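# Place small carton on raised block inside tape

## Task

Set the small carton down on the raised block so no part of it extends beyond the blue tape outline, keeping the large carton where it started (disturbing it costs credit). The carton must stay there on its own, with no help from the robot. At the end, release it and move the tool away.

## Robot and tools

Robot: one six-joint Doosan M1013 arm carrying a vacuum tool with four suction cups on two air channels, a and b. There is no finger gripper. A loose object may occasionally get a brief nudge from outside.

Frames. The scene frame sits on the table top directly under the arm base: +z is up, and +y is to the left when you face along +x. The state line reports the cup point (end_effector_position in metres, end_effector_quat_wxyz) and its velocities in this frame. The cup point is the centre of the four cup rims. The cups point along its +z axis. In its own axes the cups are at x = -35 and +35 mm, with y = -70 mm for channel a and y = +70 mm for channel b. The tool reaches 148 mm to each side along y. The reported position can be slightly wrong, more so at long reach.

execute_actions(actions): actions is a list of actions. Each action is a list of up to 15 rows, and each row runs for one control step of 1/30 s. If an action has fewer than 15 rows, its last row repeats until 15 steps are done. Each row has 8 numbers in [-1, 1]: dx, dy, dz, rx, ry, rz, suction_a, suction_b. The first six are an offset, not a pose. They are measured in the cup point's own axes from where the cup point was when that action began. For the first action of a call, that is the last pose a result showed. Rows do not add up: each is measured from that same starting pose. 1.0 means 0.6 m of travel or 180 degrees. rx, ry, rz form a single rotation vector. The suction values are fractions of full vacuum (about 75 kPa below ambient): 1 is full, and 0.01 or less switches the channel off. Each channel keeps its last value. An empty list only returns the state and images. Results list cup-point positions at some steps, and HELD marks steps that were held back.

move(target, speed, blocking): target is one 8-number row with the same layout and scale. It is an offset in cup-point axes from the pose in the last result that showed one. The cup point follows a straight path to that target, taking between 0.5 and 10 s, and stops early if the path needs longer. speed is in m/s, from 0.002 to 0.5 (default 0.25), and turning is capped at twice that value in rad/s. The suction values are applied when the move starts. The path does not avoid obstacles, and the arm can lag, drift or overshoot the speed, especially when nearly straight. With blocking=false the call returns after 0.5 s while the arm keeps going. Until a result shows the move has ended, other moves and actions are refused, so use wait(0) or stop. The move: line reports how it ended (done, off_target, moving, held, fault), which limits acted (paced = the command was clipped, held = some steps were blocked, after which the arm can suddenly move fast), and the remaining distance to the target.

wait(seconds): 0 to 10. The arm keeps its last command. It ends early if a running move finishes. stop(): brakes a running move. The arm needs some distance to stop, and suction is left unchanged. zoom_image(camera, region): camera is one of cam_head_left, cam_head_right, cam_high, cam_low, cam_wrist. region is [x0, y0, x1, y1] in pixels from the top-left corner, at most 504 by 504. Full image sizes are 672x504, except cam_wrist at 616x616. read_manual(section) returns only licence text. finished_scene(scene) ends the current scene; give its number. It cannot be undone.

Motion limits. On each step the commanded pose is clipped to within 70 mm and 16 degrees of the measured pose. If position and orientation cannot both be met, position wins. After an action the arm goes no further than the last clipped pose, so a distant goal needs several actions. Joint speed limits are about 2.09, 3.14 and 3.93 rad/s, reached after 0.3 s of acceleration. A 'pose unreachable' line means the clearance check changed or blocked the command. The base mount counts as part of the arm for that check.

Suction. To pick something up, switch a channel on and press both of its 36 mm cups flat onto a smooth face, sealed all the way round. Avoid edges, seams and holes under a cup. Both channels share one pump. An open cup on one active channel takes all the flow, so the other channel loses vacuum. suction_measured_a and suction_measured_b show the vacuum reached. A good seal reads up to 0.17 below the commanded value (0.27 with both channels on). A reading near 0 means no seal. part_present turns 1 at 0.54 and back to 0 below 0.49. Under vacuum the cups shrink, so the load sits up to about 12 mm closer to the tool. Vacuum can lift an object off its support even if the tool does not move. To release, lower the object onto its support, switch both channels off, then back away more than 15 mm. If a cup seals onto the table, switch that channel off to free the tool.

Hazards. Torque at any joint at its load limit, or an outside force of 144 N, stops the arm for 10 s and cancels the rest of the call. Load limits are waist 323, shoulder 323, elbow 152, and 42.7 N m for each wrist joint. The arm is stiff, so commanding even slightly past contact with something firm can cause a fault. Approach slowly and stop at the surface. Flange force includes sensor error and the weight of what is held. A MOTOR HOT warning means heat from holding loads is building up. Reaching the heat limit brakes the arm. Don't drop, slam or shove objects, and never push or knock anything off the table, which means failure. The simulation keeps running while you compose replies.

Each tool is called after "Emit:" by a JSON object that holds its "op" and its "data", one argument or row to a line.

## Session

Emit:
{"op": "execute_actions", "data": {
  "actions": []
}}

Scene clock: 0.00 s.
end_effector_position=(+0.6487, +0.0205, +0.5085) suction_measured_a=0.00 part_present_a=0 suction_measured_b=0.00 part_present_b=0 end_effector_quat_wxyz=(+0.001, +0.696, +0.718, +0.001) end_effector_velocity=(-0.000, -0.002, -0.000) end_effector_angular_velocity=(-0.000, +0.002, -0.002)
Joint positions: [-0.052  0.15   1.528  0.     1.462  1.518]
Joint velocities: [-0.002  0.     0.    -0.     0.002 -0.001]
Flange force (N, the push that the arm receives, along the end effector's own x y z axes): no reading
Hand target: +0.649, +0.021, +0.508; +0.001, +0.696, +0.718, +0.001

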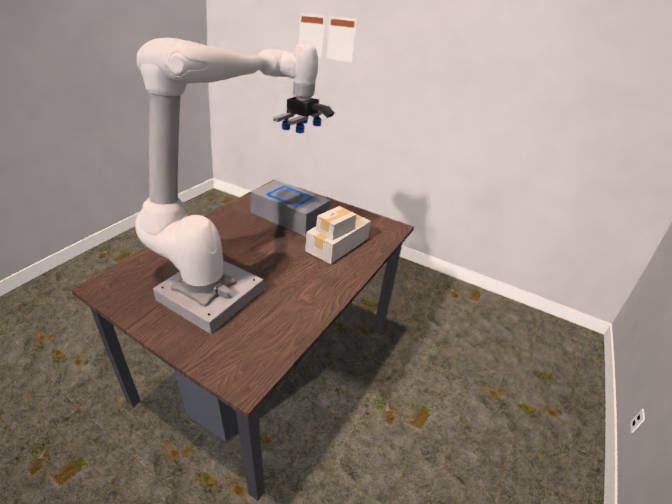

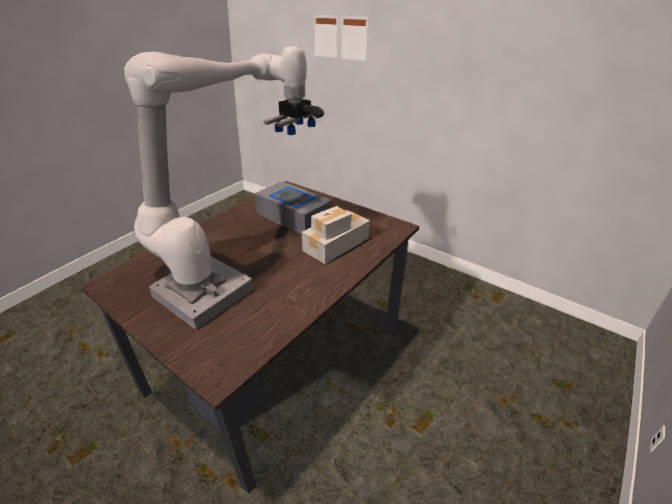

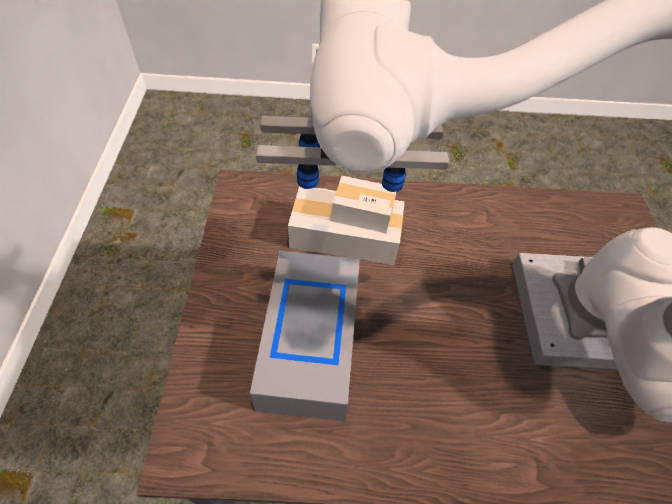

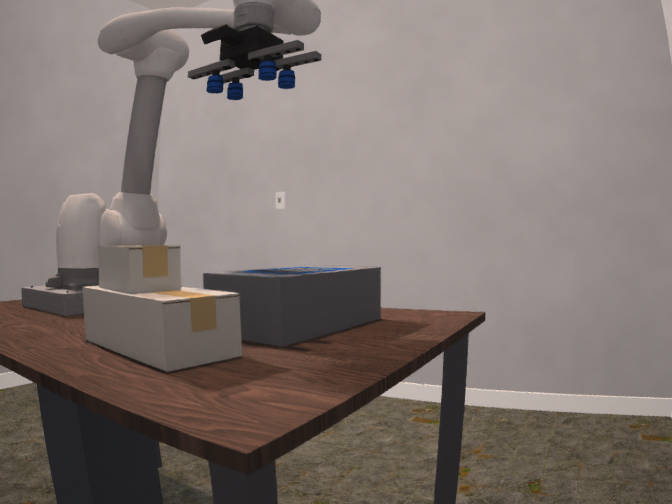

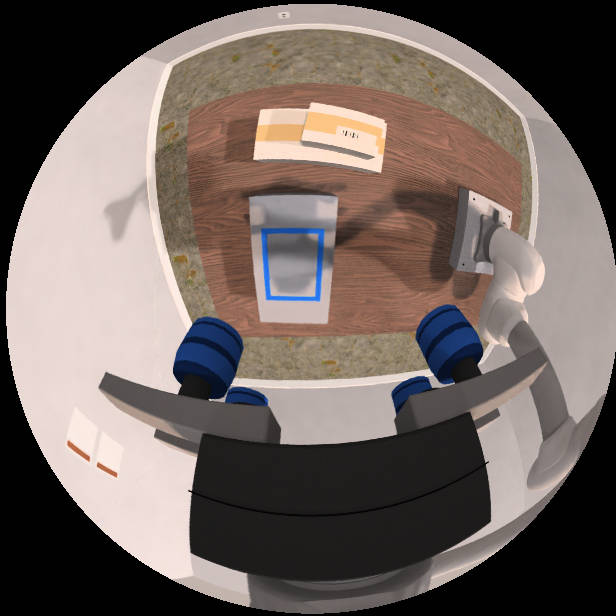

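Emit:
{"op": "move", "data": {
  "target": [-0.3,-0.1,0.2,0,0,0,0,0]
}}

Scene clock: 1.47 s.
end_effector_position=(+0.5947, -0.1613, +0.3885) suction_measured_a=0.00 part_present_a=0 suction_measured_b=0.00 part_present_b=0 end_effector_quat_wxyz=(+0.002, +0.696, +0.718, +0.001) end_effector_velocity=(-0.000, -0.000, -0.000) end_effector_angular_velocity=(+0.002, +0.000, -0.003)
Joint positions: [-0.351  0.14   1.76  -0.     1.24   1.219]
Joint velocities: [-0.001  0.     0.     0.002  0.     0.001]
Flange force (N, the push that the arm receives, along the end effector's own x y z axes): [-0.6 7.4 -1.9]
Hand target: +0.595, -0.161, +0.388; +0.001, +0.696, +0.718, +0.001
Off the commanded pose: 0.000 m, 0 deg.
move: done

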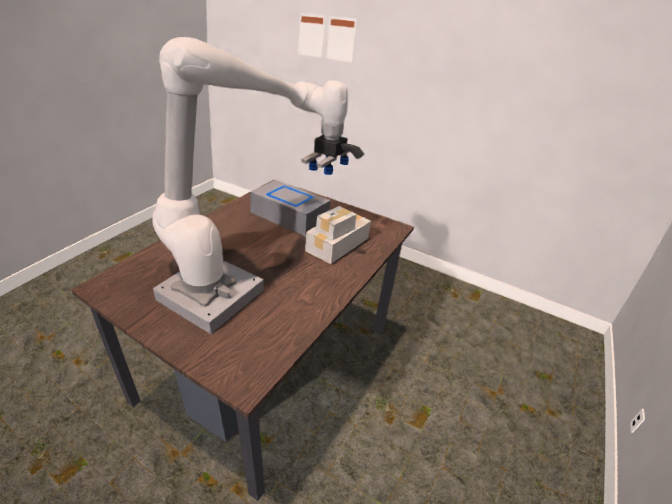

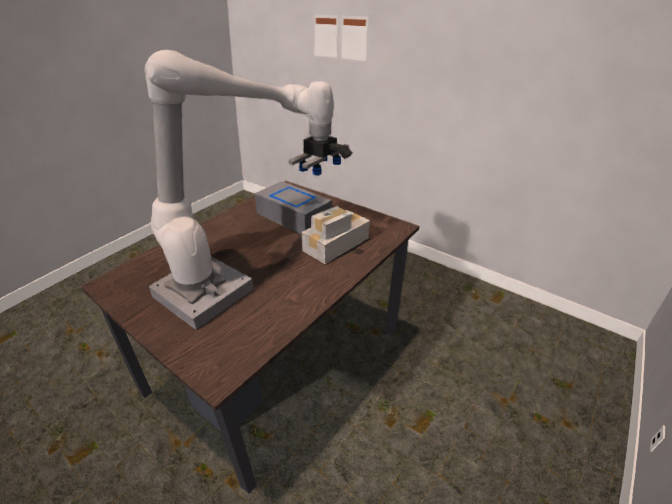

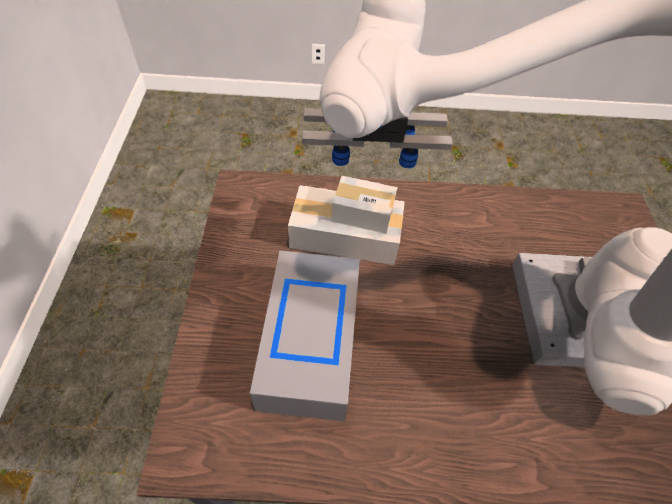

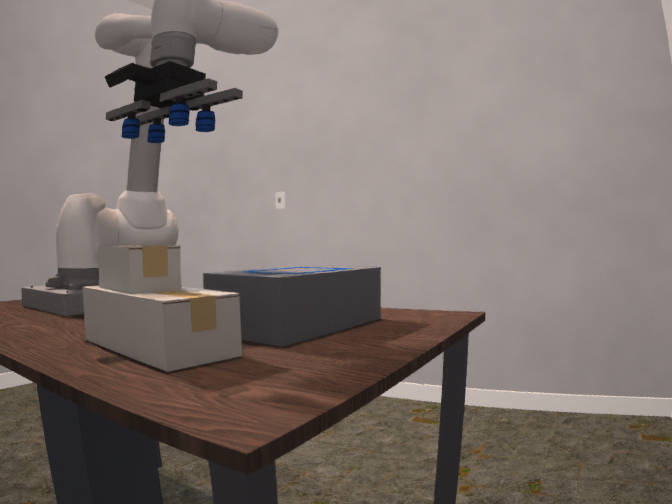

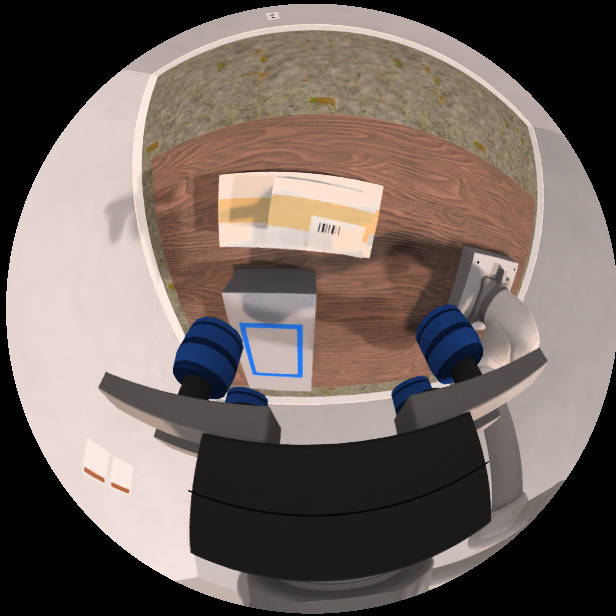

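Emit:
{"op": "move", "data": {
  "target": [0,0.03,0.2,0,0,-0.433,0,0],
  "speed": 0.4
}}

Scene clock: 4.00 s.
end_effector_position=(+0.6131, -0.1608, +0.2686) suction_measured_a=0.00 part_present_a=0 suction_measured_b=0.00 part_present_b=0 end_effector_quat_wxyz=(+0.002, +0.090, +0.996, -0.000) end_effector_velocity=(-0.000, -0.000, -0.000) end_effector_angular_velocity=(+0.002, +0.001, -0.001)
Joint positions: [-0.341  0.25   1.861 -0.     1.029 -0.131]
Joint velocities: [-0.001  0.     0.     0.002  0.    -0.001]
Flange force (N, the push that the arm receives, along the end effector's own x y z axes): [-4.5 2.0 -0.1]
Hand target: +0.613, -0.161, +0.269; +0.002, +0.090, +0.996, -0.000
Off the commanded pose: 0.000 m, 0 deg.
move: done

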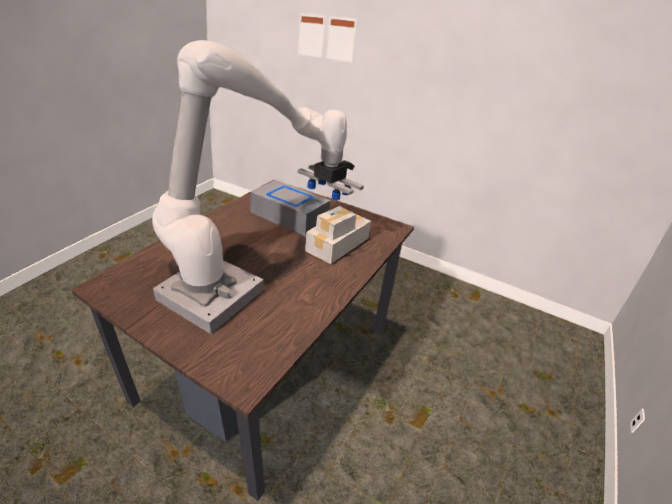

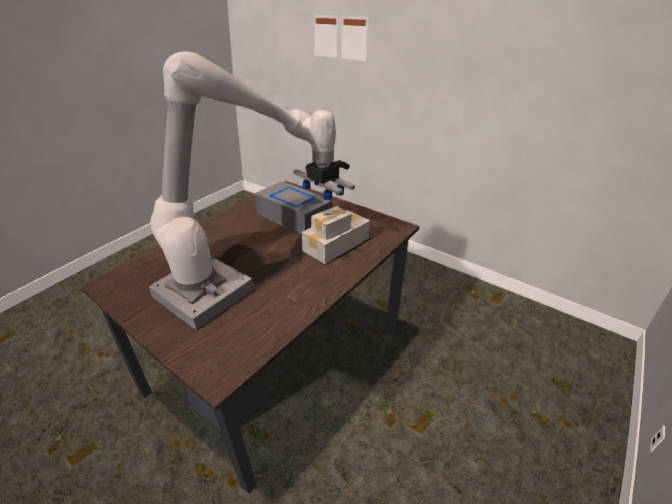

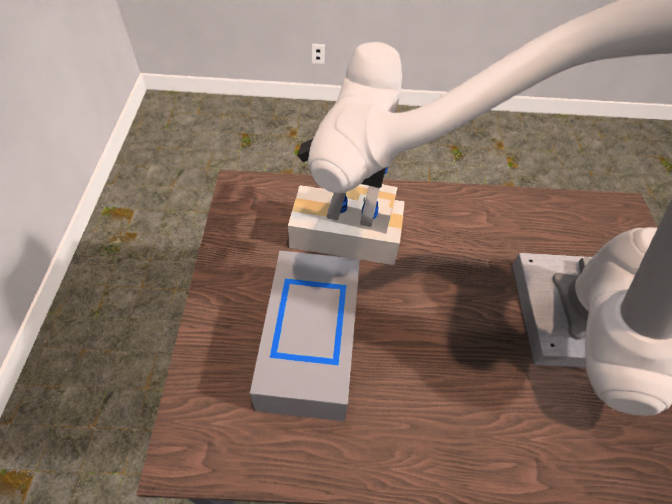

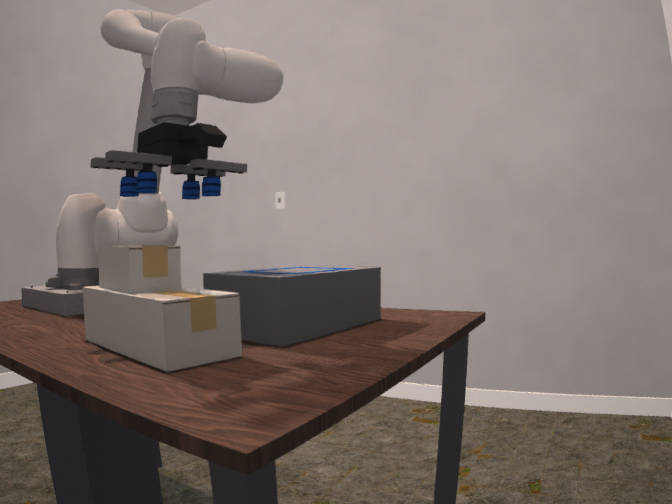

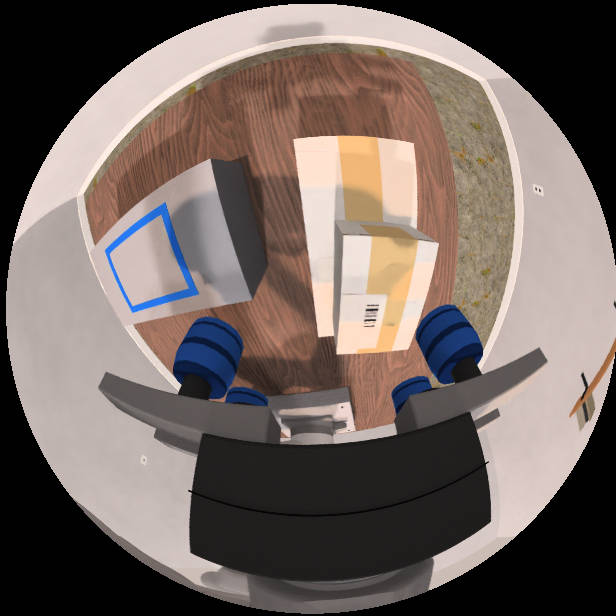

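Emit:
{"op": "move", "data": {
  "target": [0,0,0.115,0,0,0,0,0],
  "speed": 0.1
}}

Scene clock: 5.10 s.
end_effector_position=(+0.6133, -0.1609, +0.1996) suction_measured_a=0.00 part_present_a=0 suction_measured_b=0.00 part_present_b=0 end_effector_quat_wxyz=(+0.002, +0.090, +0.996, -0.000) end_effector_velocity=(-0.000, +0.000, -0.000) end_effector_angular_velocity=(+0.001, +0.001, +0.001)
Joint positions: [-0.341  0.316  1.919 -0.     0.904 -0.131]
Joint velocities: [ 0.     0.     0.     0.001  0.001 -0.001]
Flange force (N, the push that the arm receives, along the end effector's own x y z axes): [-6.3 -0.3 1.9]
Hand target: +0.613, -0.161, +0.200; +0.002, +0.090, +0.996, -0.000
Off the commanded pose: 0.000 m, 0 deg.
move: done

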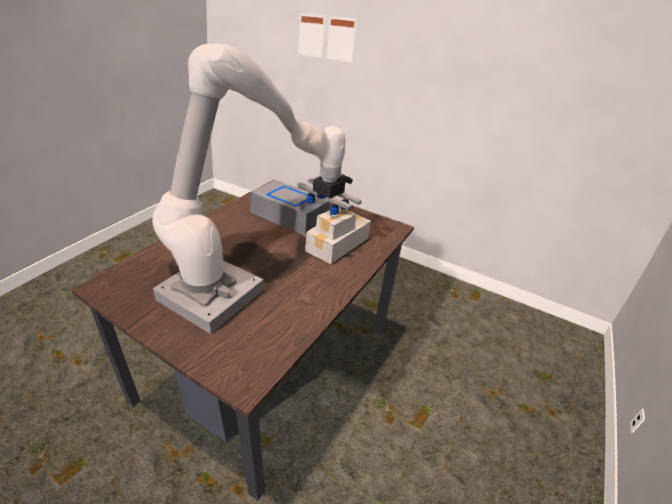

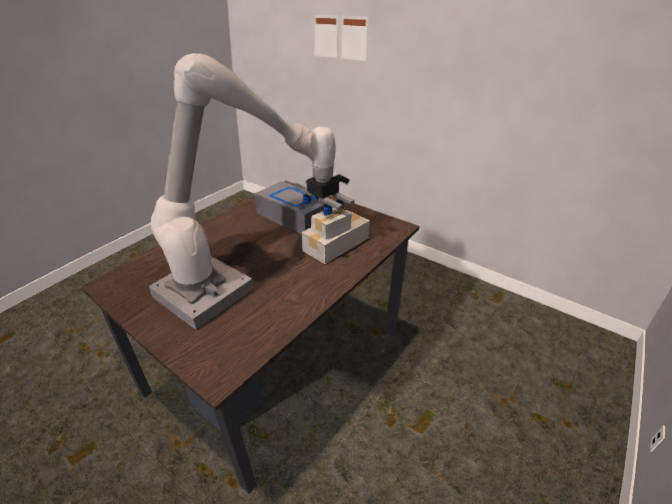

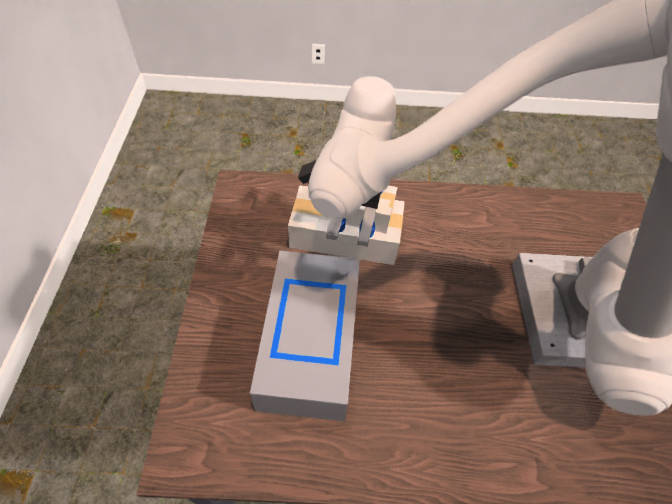

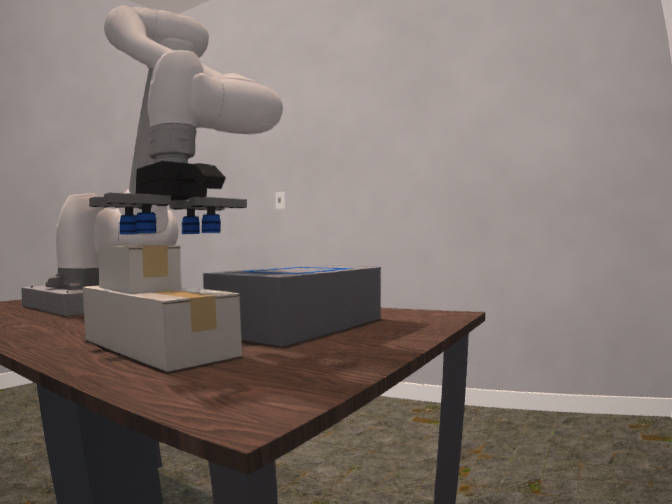

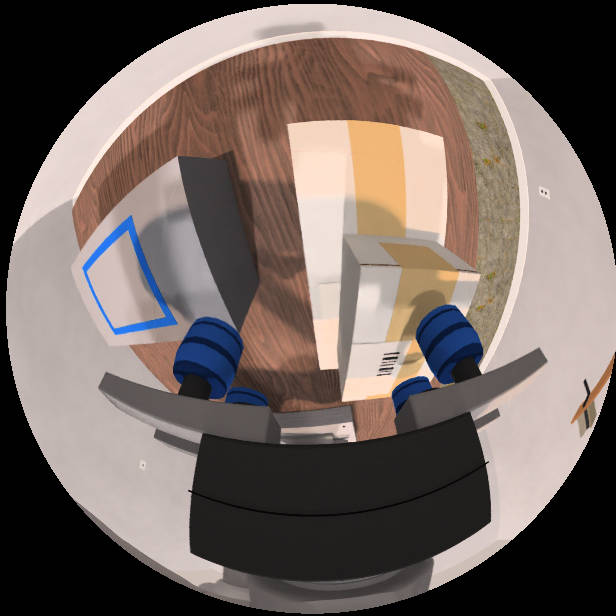

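Emit:
{"op": "move", "data": {
  "target": [0.015,0.012,0.042,0,0,0,1,0],
  "speed": 0.04
}}

Scene clock: 6.27 s.
end_effector_position=(+0.6058, -0.1522, +0.1744) suction_measured_a=0.62 part_present_a=1 suction_measured_b=0.00 part_present_b=0 end_effector_quat_wxyz=(+0.002, +0.090, +0.996, -0.000) end_effector_velocity=(-0.001, -0.000, -0.001) end_effector_angular_velocity=(+0.000, +0.001, -0.001)
Joint positions: [-0.332  0.331  1.956 -0.     0.853 -0.122]
Joint velocities: [-0.     0.     0.001  0.     0.     0.001]
Flange force (N, the push that the arm receives, along the end effector's own x y z axes): [-8.0 5.6 5.6]
Hand target: +0.606, -0.152, +0.174; +0.002, +0.090, +0.996, -0.000
Off the commanded pose: 0.000 m, 0 deg.
move: done

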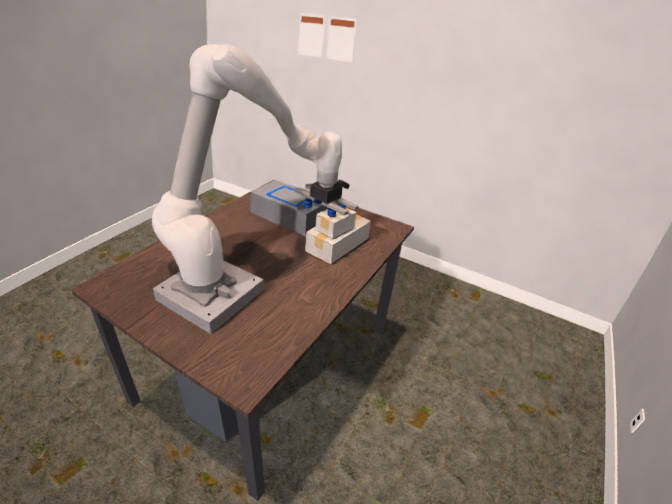

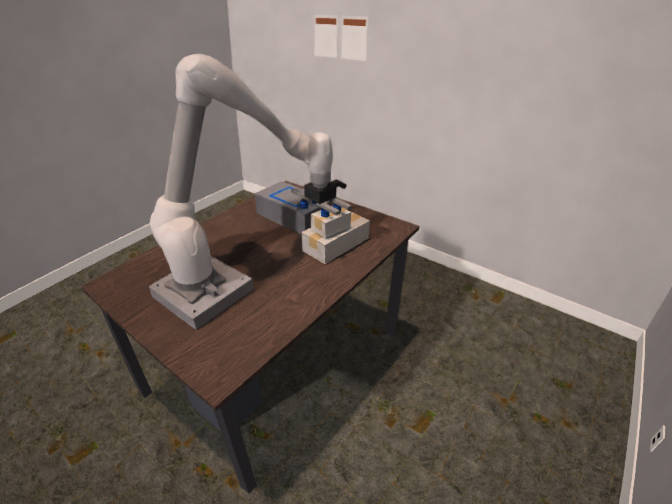

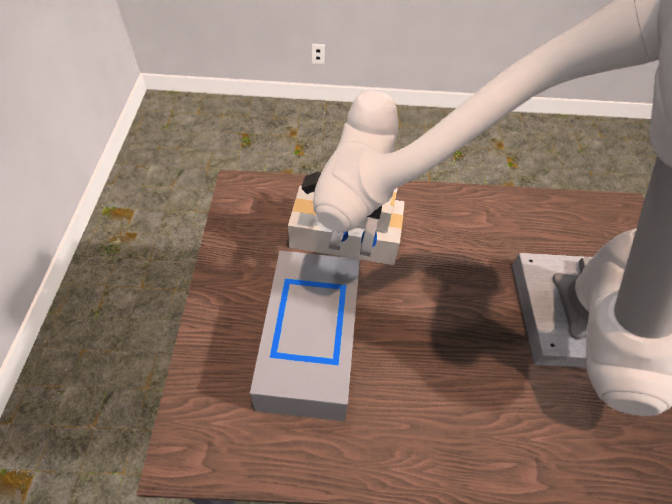

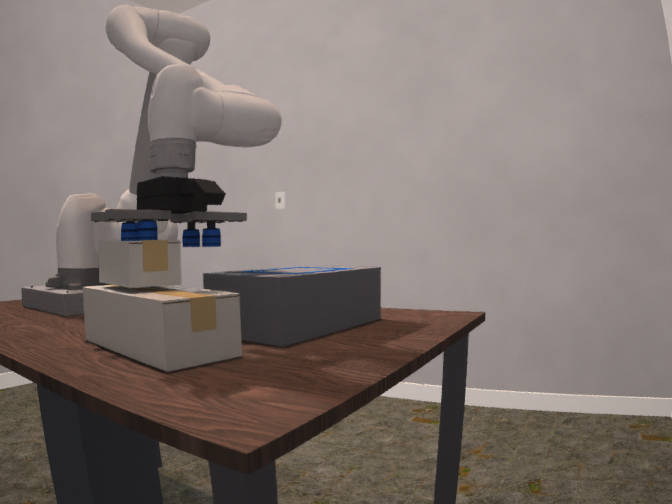

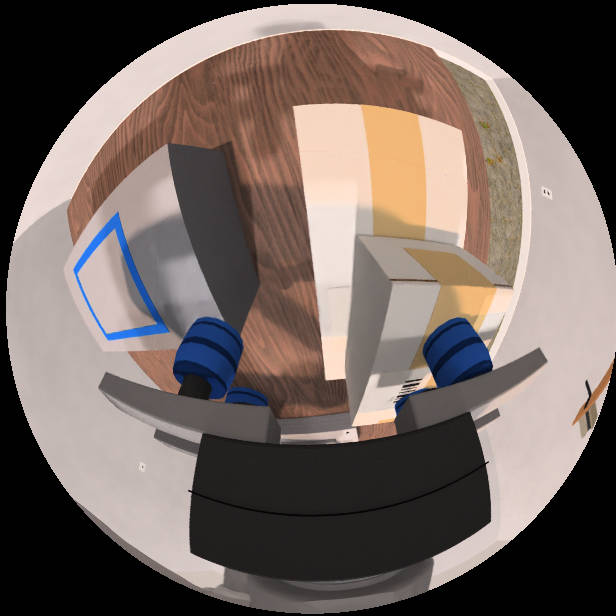

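Emit:
{"op": "move", "data": {
  "target": [0,0,-0.13,0,0,0,1,0],
  "speed": 0.1
}}

Emit:
{"op": "move", "data": {
  "target": [-0.24,0.488,0,0,0,0.455,1,0],
  "speed": 0.2
}}

Scene clock: 7.63 s.
end_effector_position=(+0.6055, -0.1521, +0.2524) suction_measured_a=0.91 part_present_a=1 suction_measured_b=0.00 part_present_b=0 end_effector_quat_wxyz=(+0.002, +0.090, +0.996, -0.000) end_effector_velocity=(-0.000, +0.000, -0.001) end_effector_angular_velocity=(+0.001, +0.003, -0.001)
Joint positions: [-0.332  0.251  1.894 -0.     0.995 -0.122]
Joint velocities: [ 0.     0.002 -0.001  0.     0.002  0.001]
Flange force (N, the push that the arm receives, along the end effector's own x y z axes): [-6.9 -0.1 3.8]
Hand target: +0.606, -0.152, +0.252; +0.002, +0.090, +0.996, -0.000
Off the commanded pose: 0.000 m, 0 deg.
move: done

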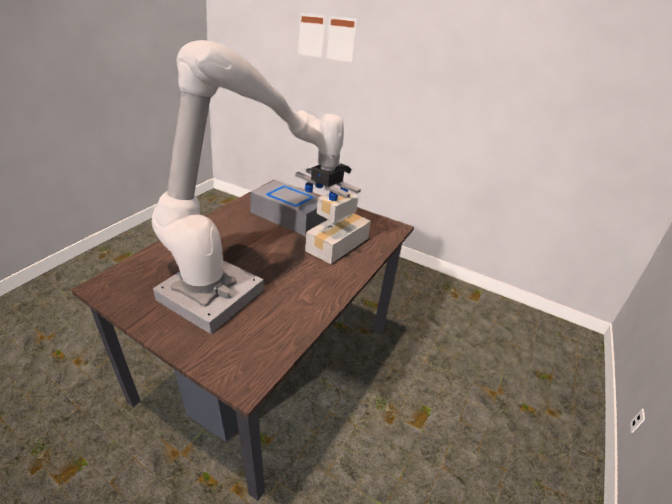

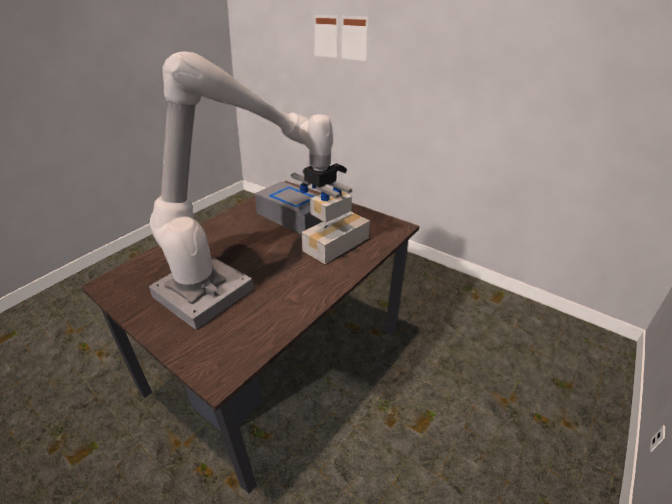

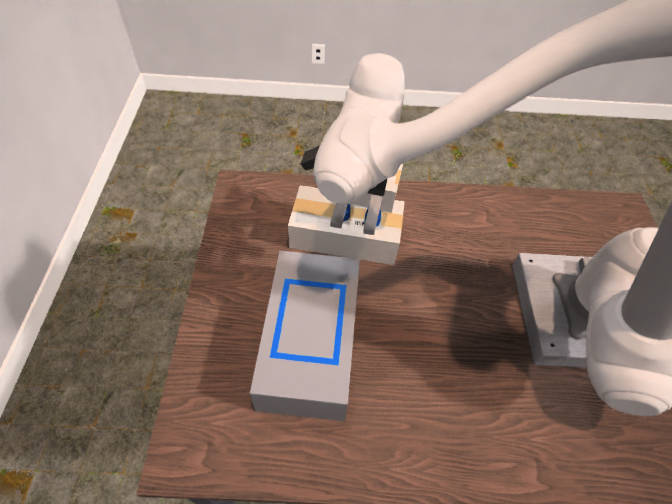

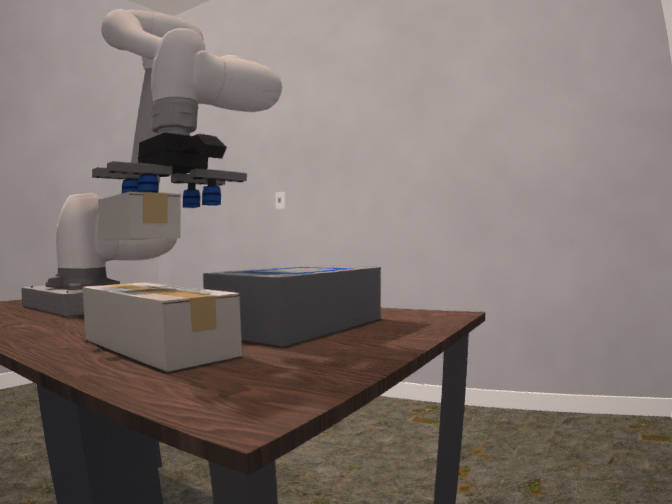

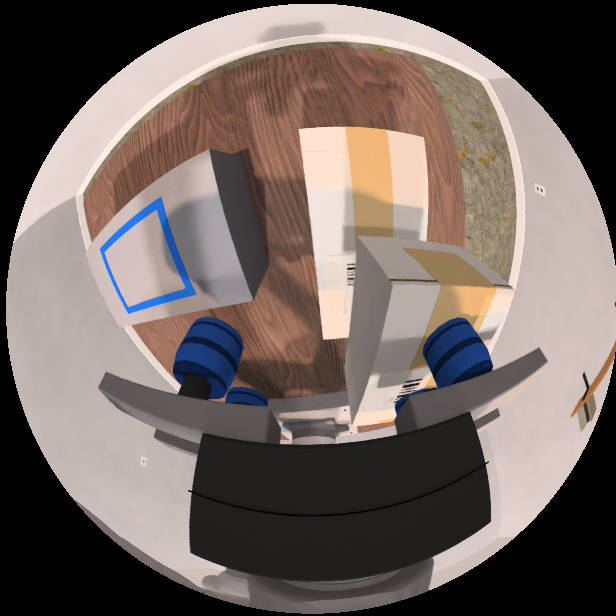

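Scene clock: 11.57 s.
end_effector_position=(+0.7994, +0.1103, +0.2528) suction_measured_a=0.91 part_present_a=1 suction_measured_b=0.00 part_present_b=0 end_effector_quat_wxyz=(+0.001, +0.720, +0.694, +0.001) end_effector_velocity=(+0.000, +0.002, +0.001) end_effector_angular_velocity=(+0.000, -0.002, +0.002)
Joint positions: [ 0.064  0.51   1.511 -0.     1.118  1.703]
Joint velocities: [ 0.002 -0.    -0.     0.    -0.001 -0.   ]
Flange force (N, the push that the arm receives, along the end effector's own x y z axes): [1.3 5.0 3.0]
Hand target: +0.799, +0.110, +0.253; +0.001, +0.720, +0.694, +0.001
Off the commanded pose: 0.000 m, 0 deg.
move: done

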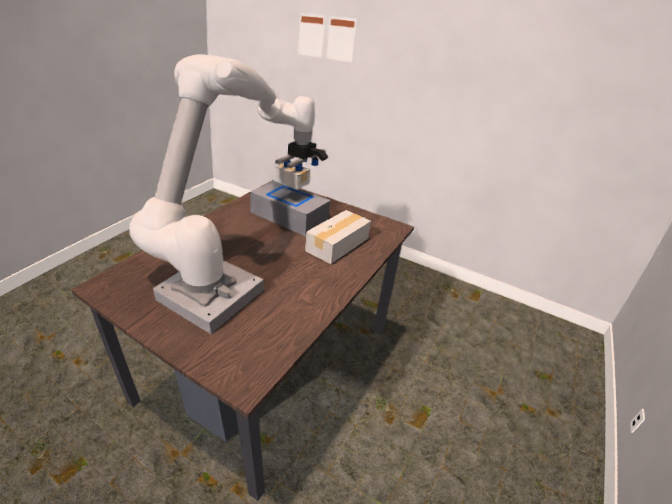

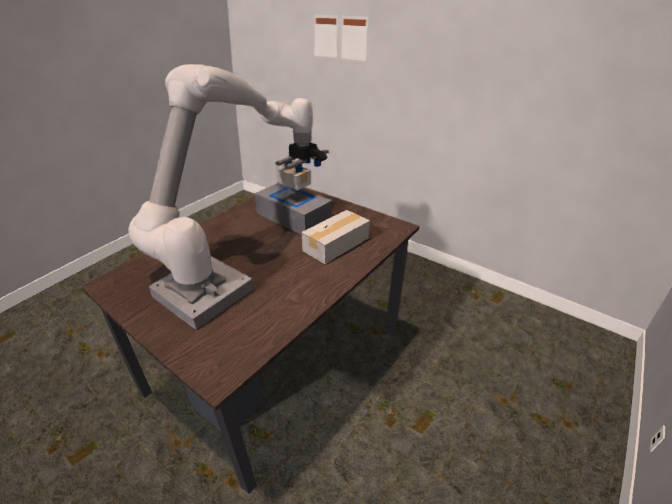

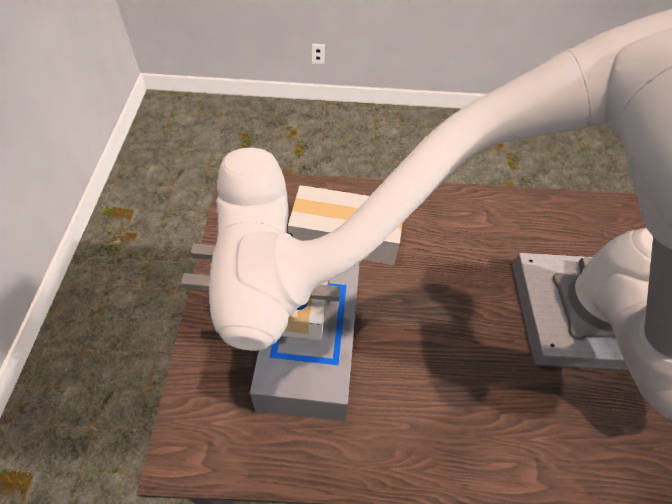

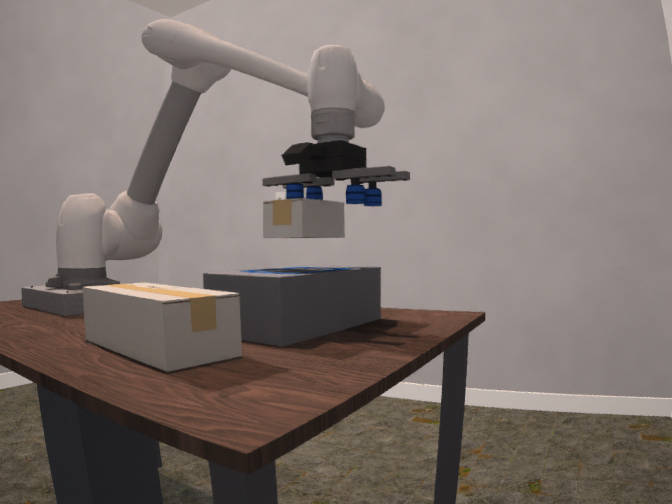

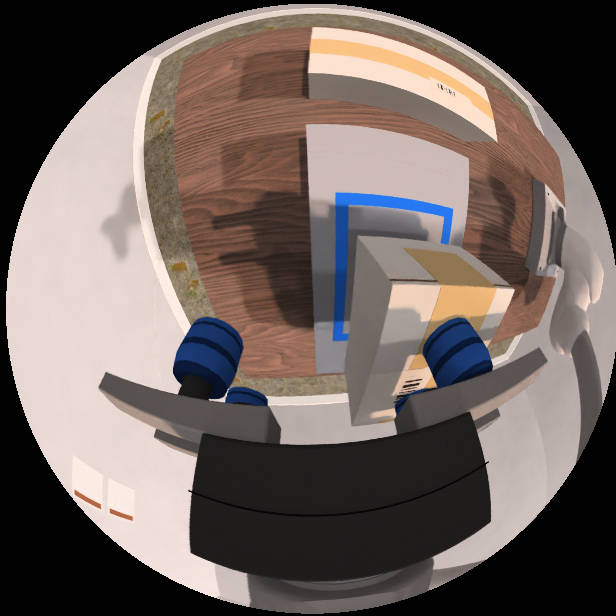

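Emit:
{"op": "move", "data": {
  "target": [-0.02,-0.04,0.075,0,0,0,1,0],
  "speed": 0.08
}}

Scene clock: 12.77 s.
end_effector_position=(+0.7751, +0.0992, +0.2078) suction_measured_a=0.91 part_present_a=1 suction_measured_b=0.00 part_present_b=0 end_effector_quat_wxyz=(+0.001, +0.720, +0.694, +0.001) end_effector_velocity=(-0.000, -0.001, -0.001) end_effector_angular_velocity=(-0.000, +0.003, -0.001)
Joint positions: [ 0.053  0.509  1.606 -0.     1.025  1.692]
Joint velocities: [-0.001  0.002  0.    -0.     0.002 -0.   ]
Flange force (N, the push that the arm receives, along the end effector's own x y z axes): [0.9 6.9 3.5]
Hand target: +0.775, +0.099, +0.208; +0.001, +0.720, +0.694, +0.001
Off the commanded pose: 0.000 m, 0 deg.
move: done

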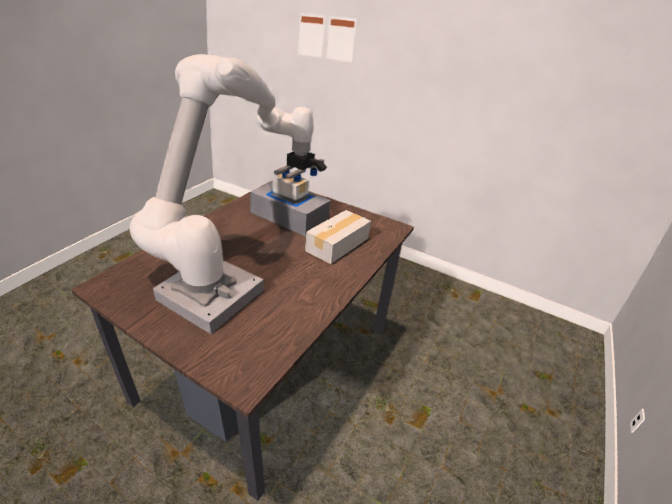

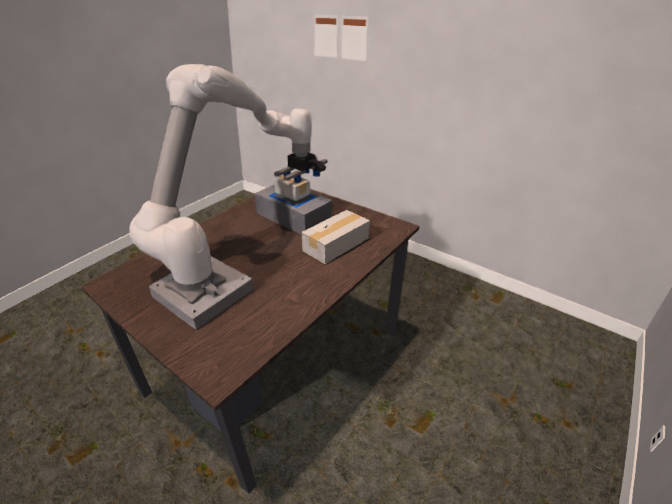

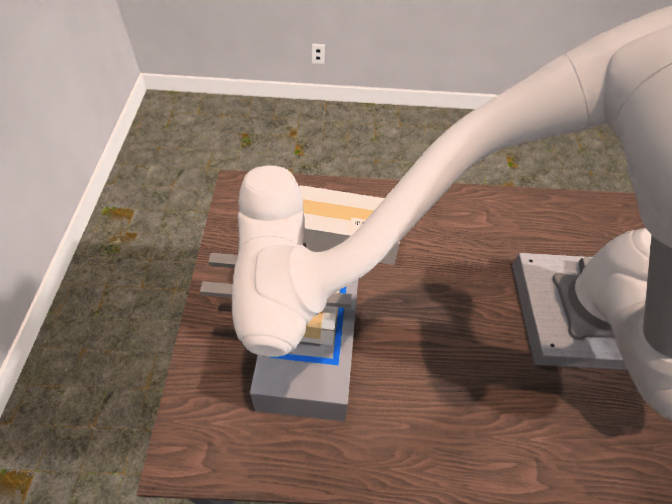

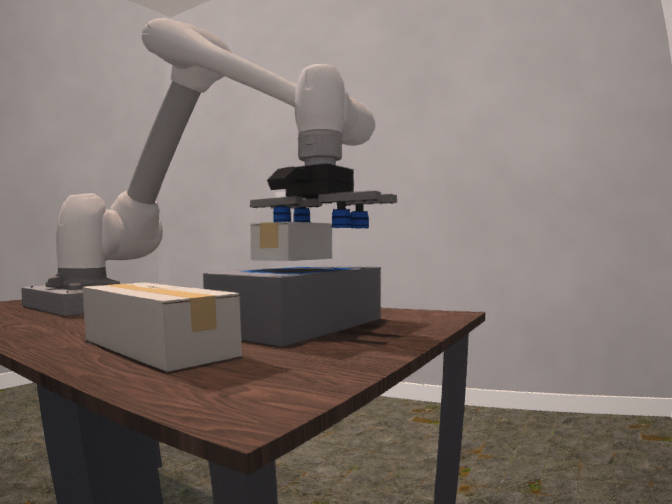

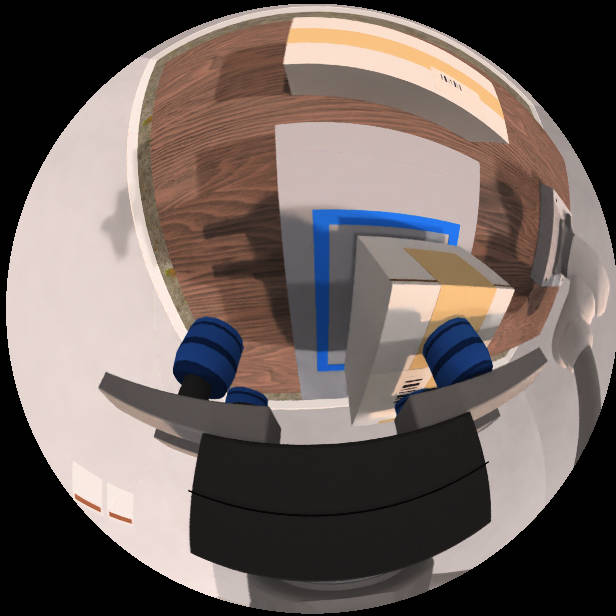

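Emit:
{"op": "move", "data": {
  "target": [0.008,0.015,0.02,0,0,-0.017,1,0],
  "speed": 0.04
}}

Emit:
{"op": "zoom_image", "data": {
  "camera": "cam_high",
  "region": [200,250,400,420]
}}

Emit:
{"op": "zoom_image", "data": {
  "camera": "cam_head_left",
  "region": [230,150,350,240]
}}

Scene clock: 13.93 s.
end_effector_position=(+0.7843, +0.1037, +0.1958) suction_measured_a=0.91 part_present_a=1 suction_measured_b=0.00 part_present_b=0 end_effector_quat_wxyz=(+0.001, +0.702, +0.713, +0.001) end_effector_velocity=(+0.000, -0.000, +0.000) end_effector_angular_velocity=(+0.000, -0.002, -0.000)
Joint positions: [ 0.057  0.532  1.592 -0.     1.015  1.643]
Joint velocities: [-0.    -0.     0.     0.    -0.002  0.   ]
Flange force (N, the push that the arm receives, along the end effector's own x y z axes): [2.6 5.5 2.9]
Hand target: +0.784, +0.104, +0.196; +0.001, +0.702, +0.713, +0.001
Off the commanded pose: 0.000 m, 0 deg.
move: done

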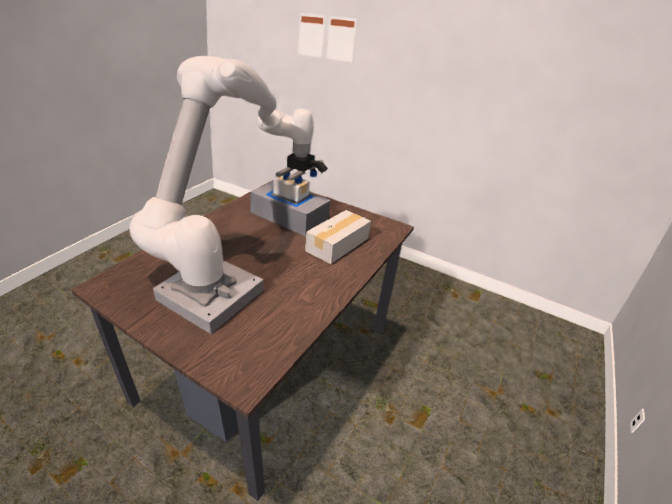

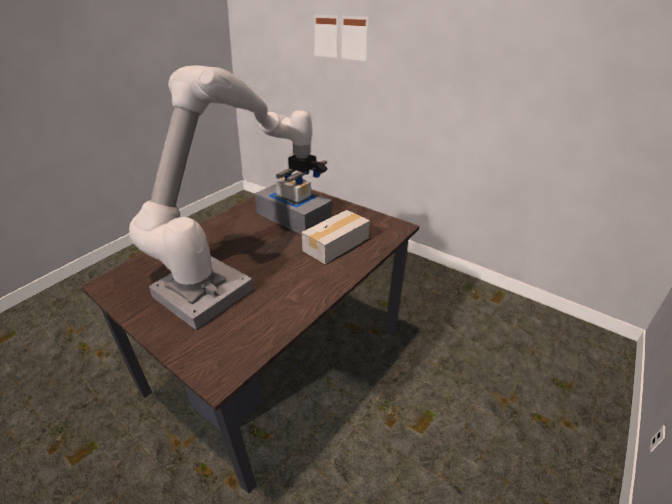

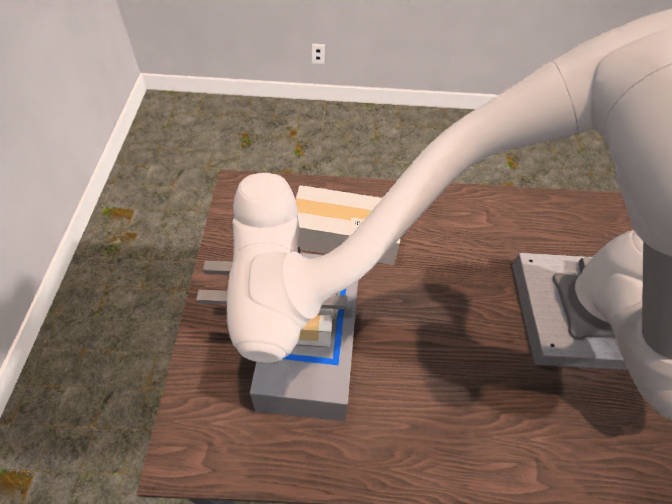

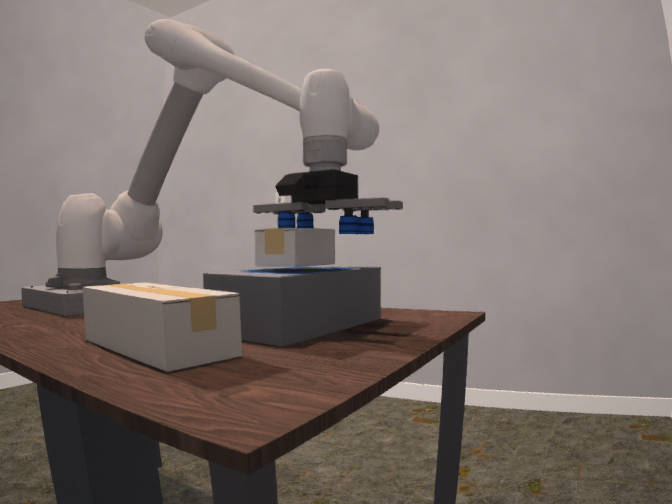

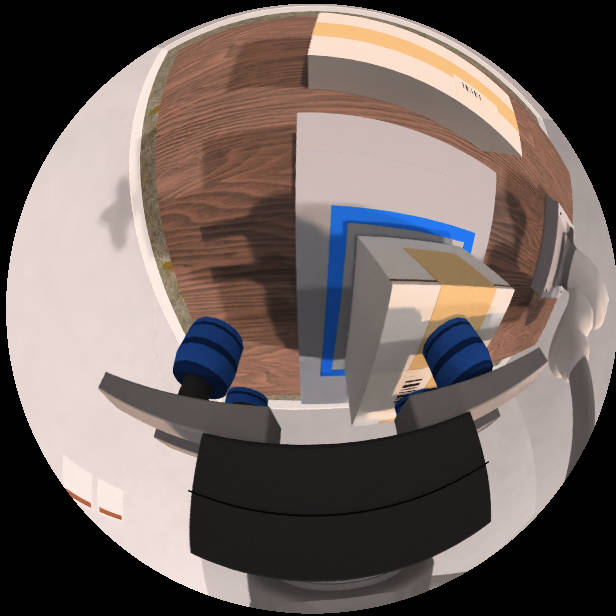

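Region (200, 250, 400, 420) of cam_high's 672x504 image, scaled by 2.520, with more detail than that image has; it fills the top 428 rows of this view, and the rest is white.

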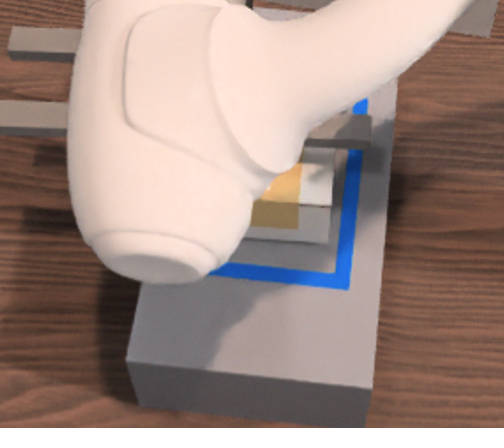

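Region (230, 150, 350, 240) of cam_head_left's 672x504 image, scaled by 4.200, with more detail than that image has; it fills the top 378 rows of this view, and the rest is white.

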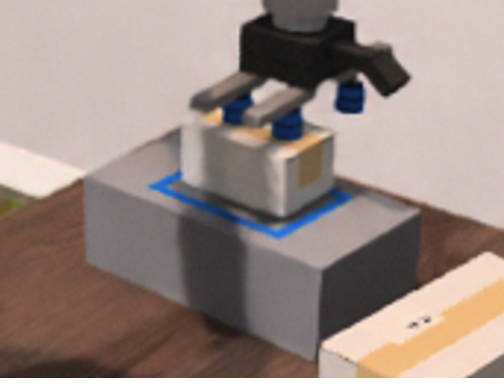

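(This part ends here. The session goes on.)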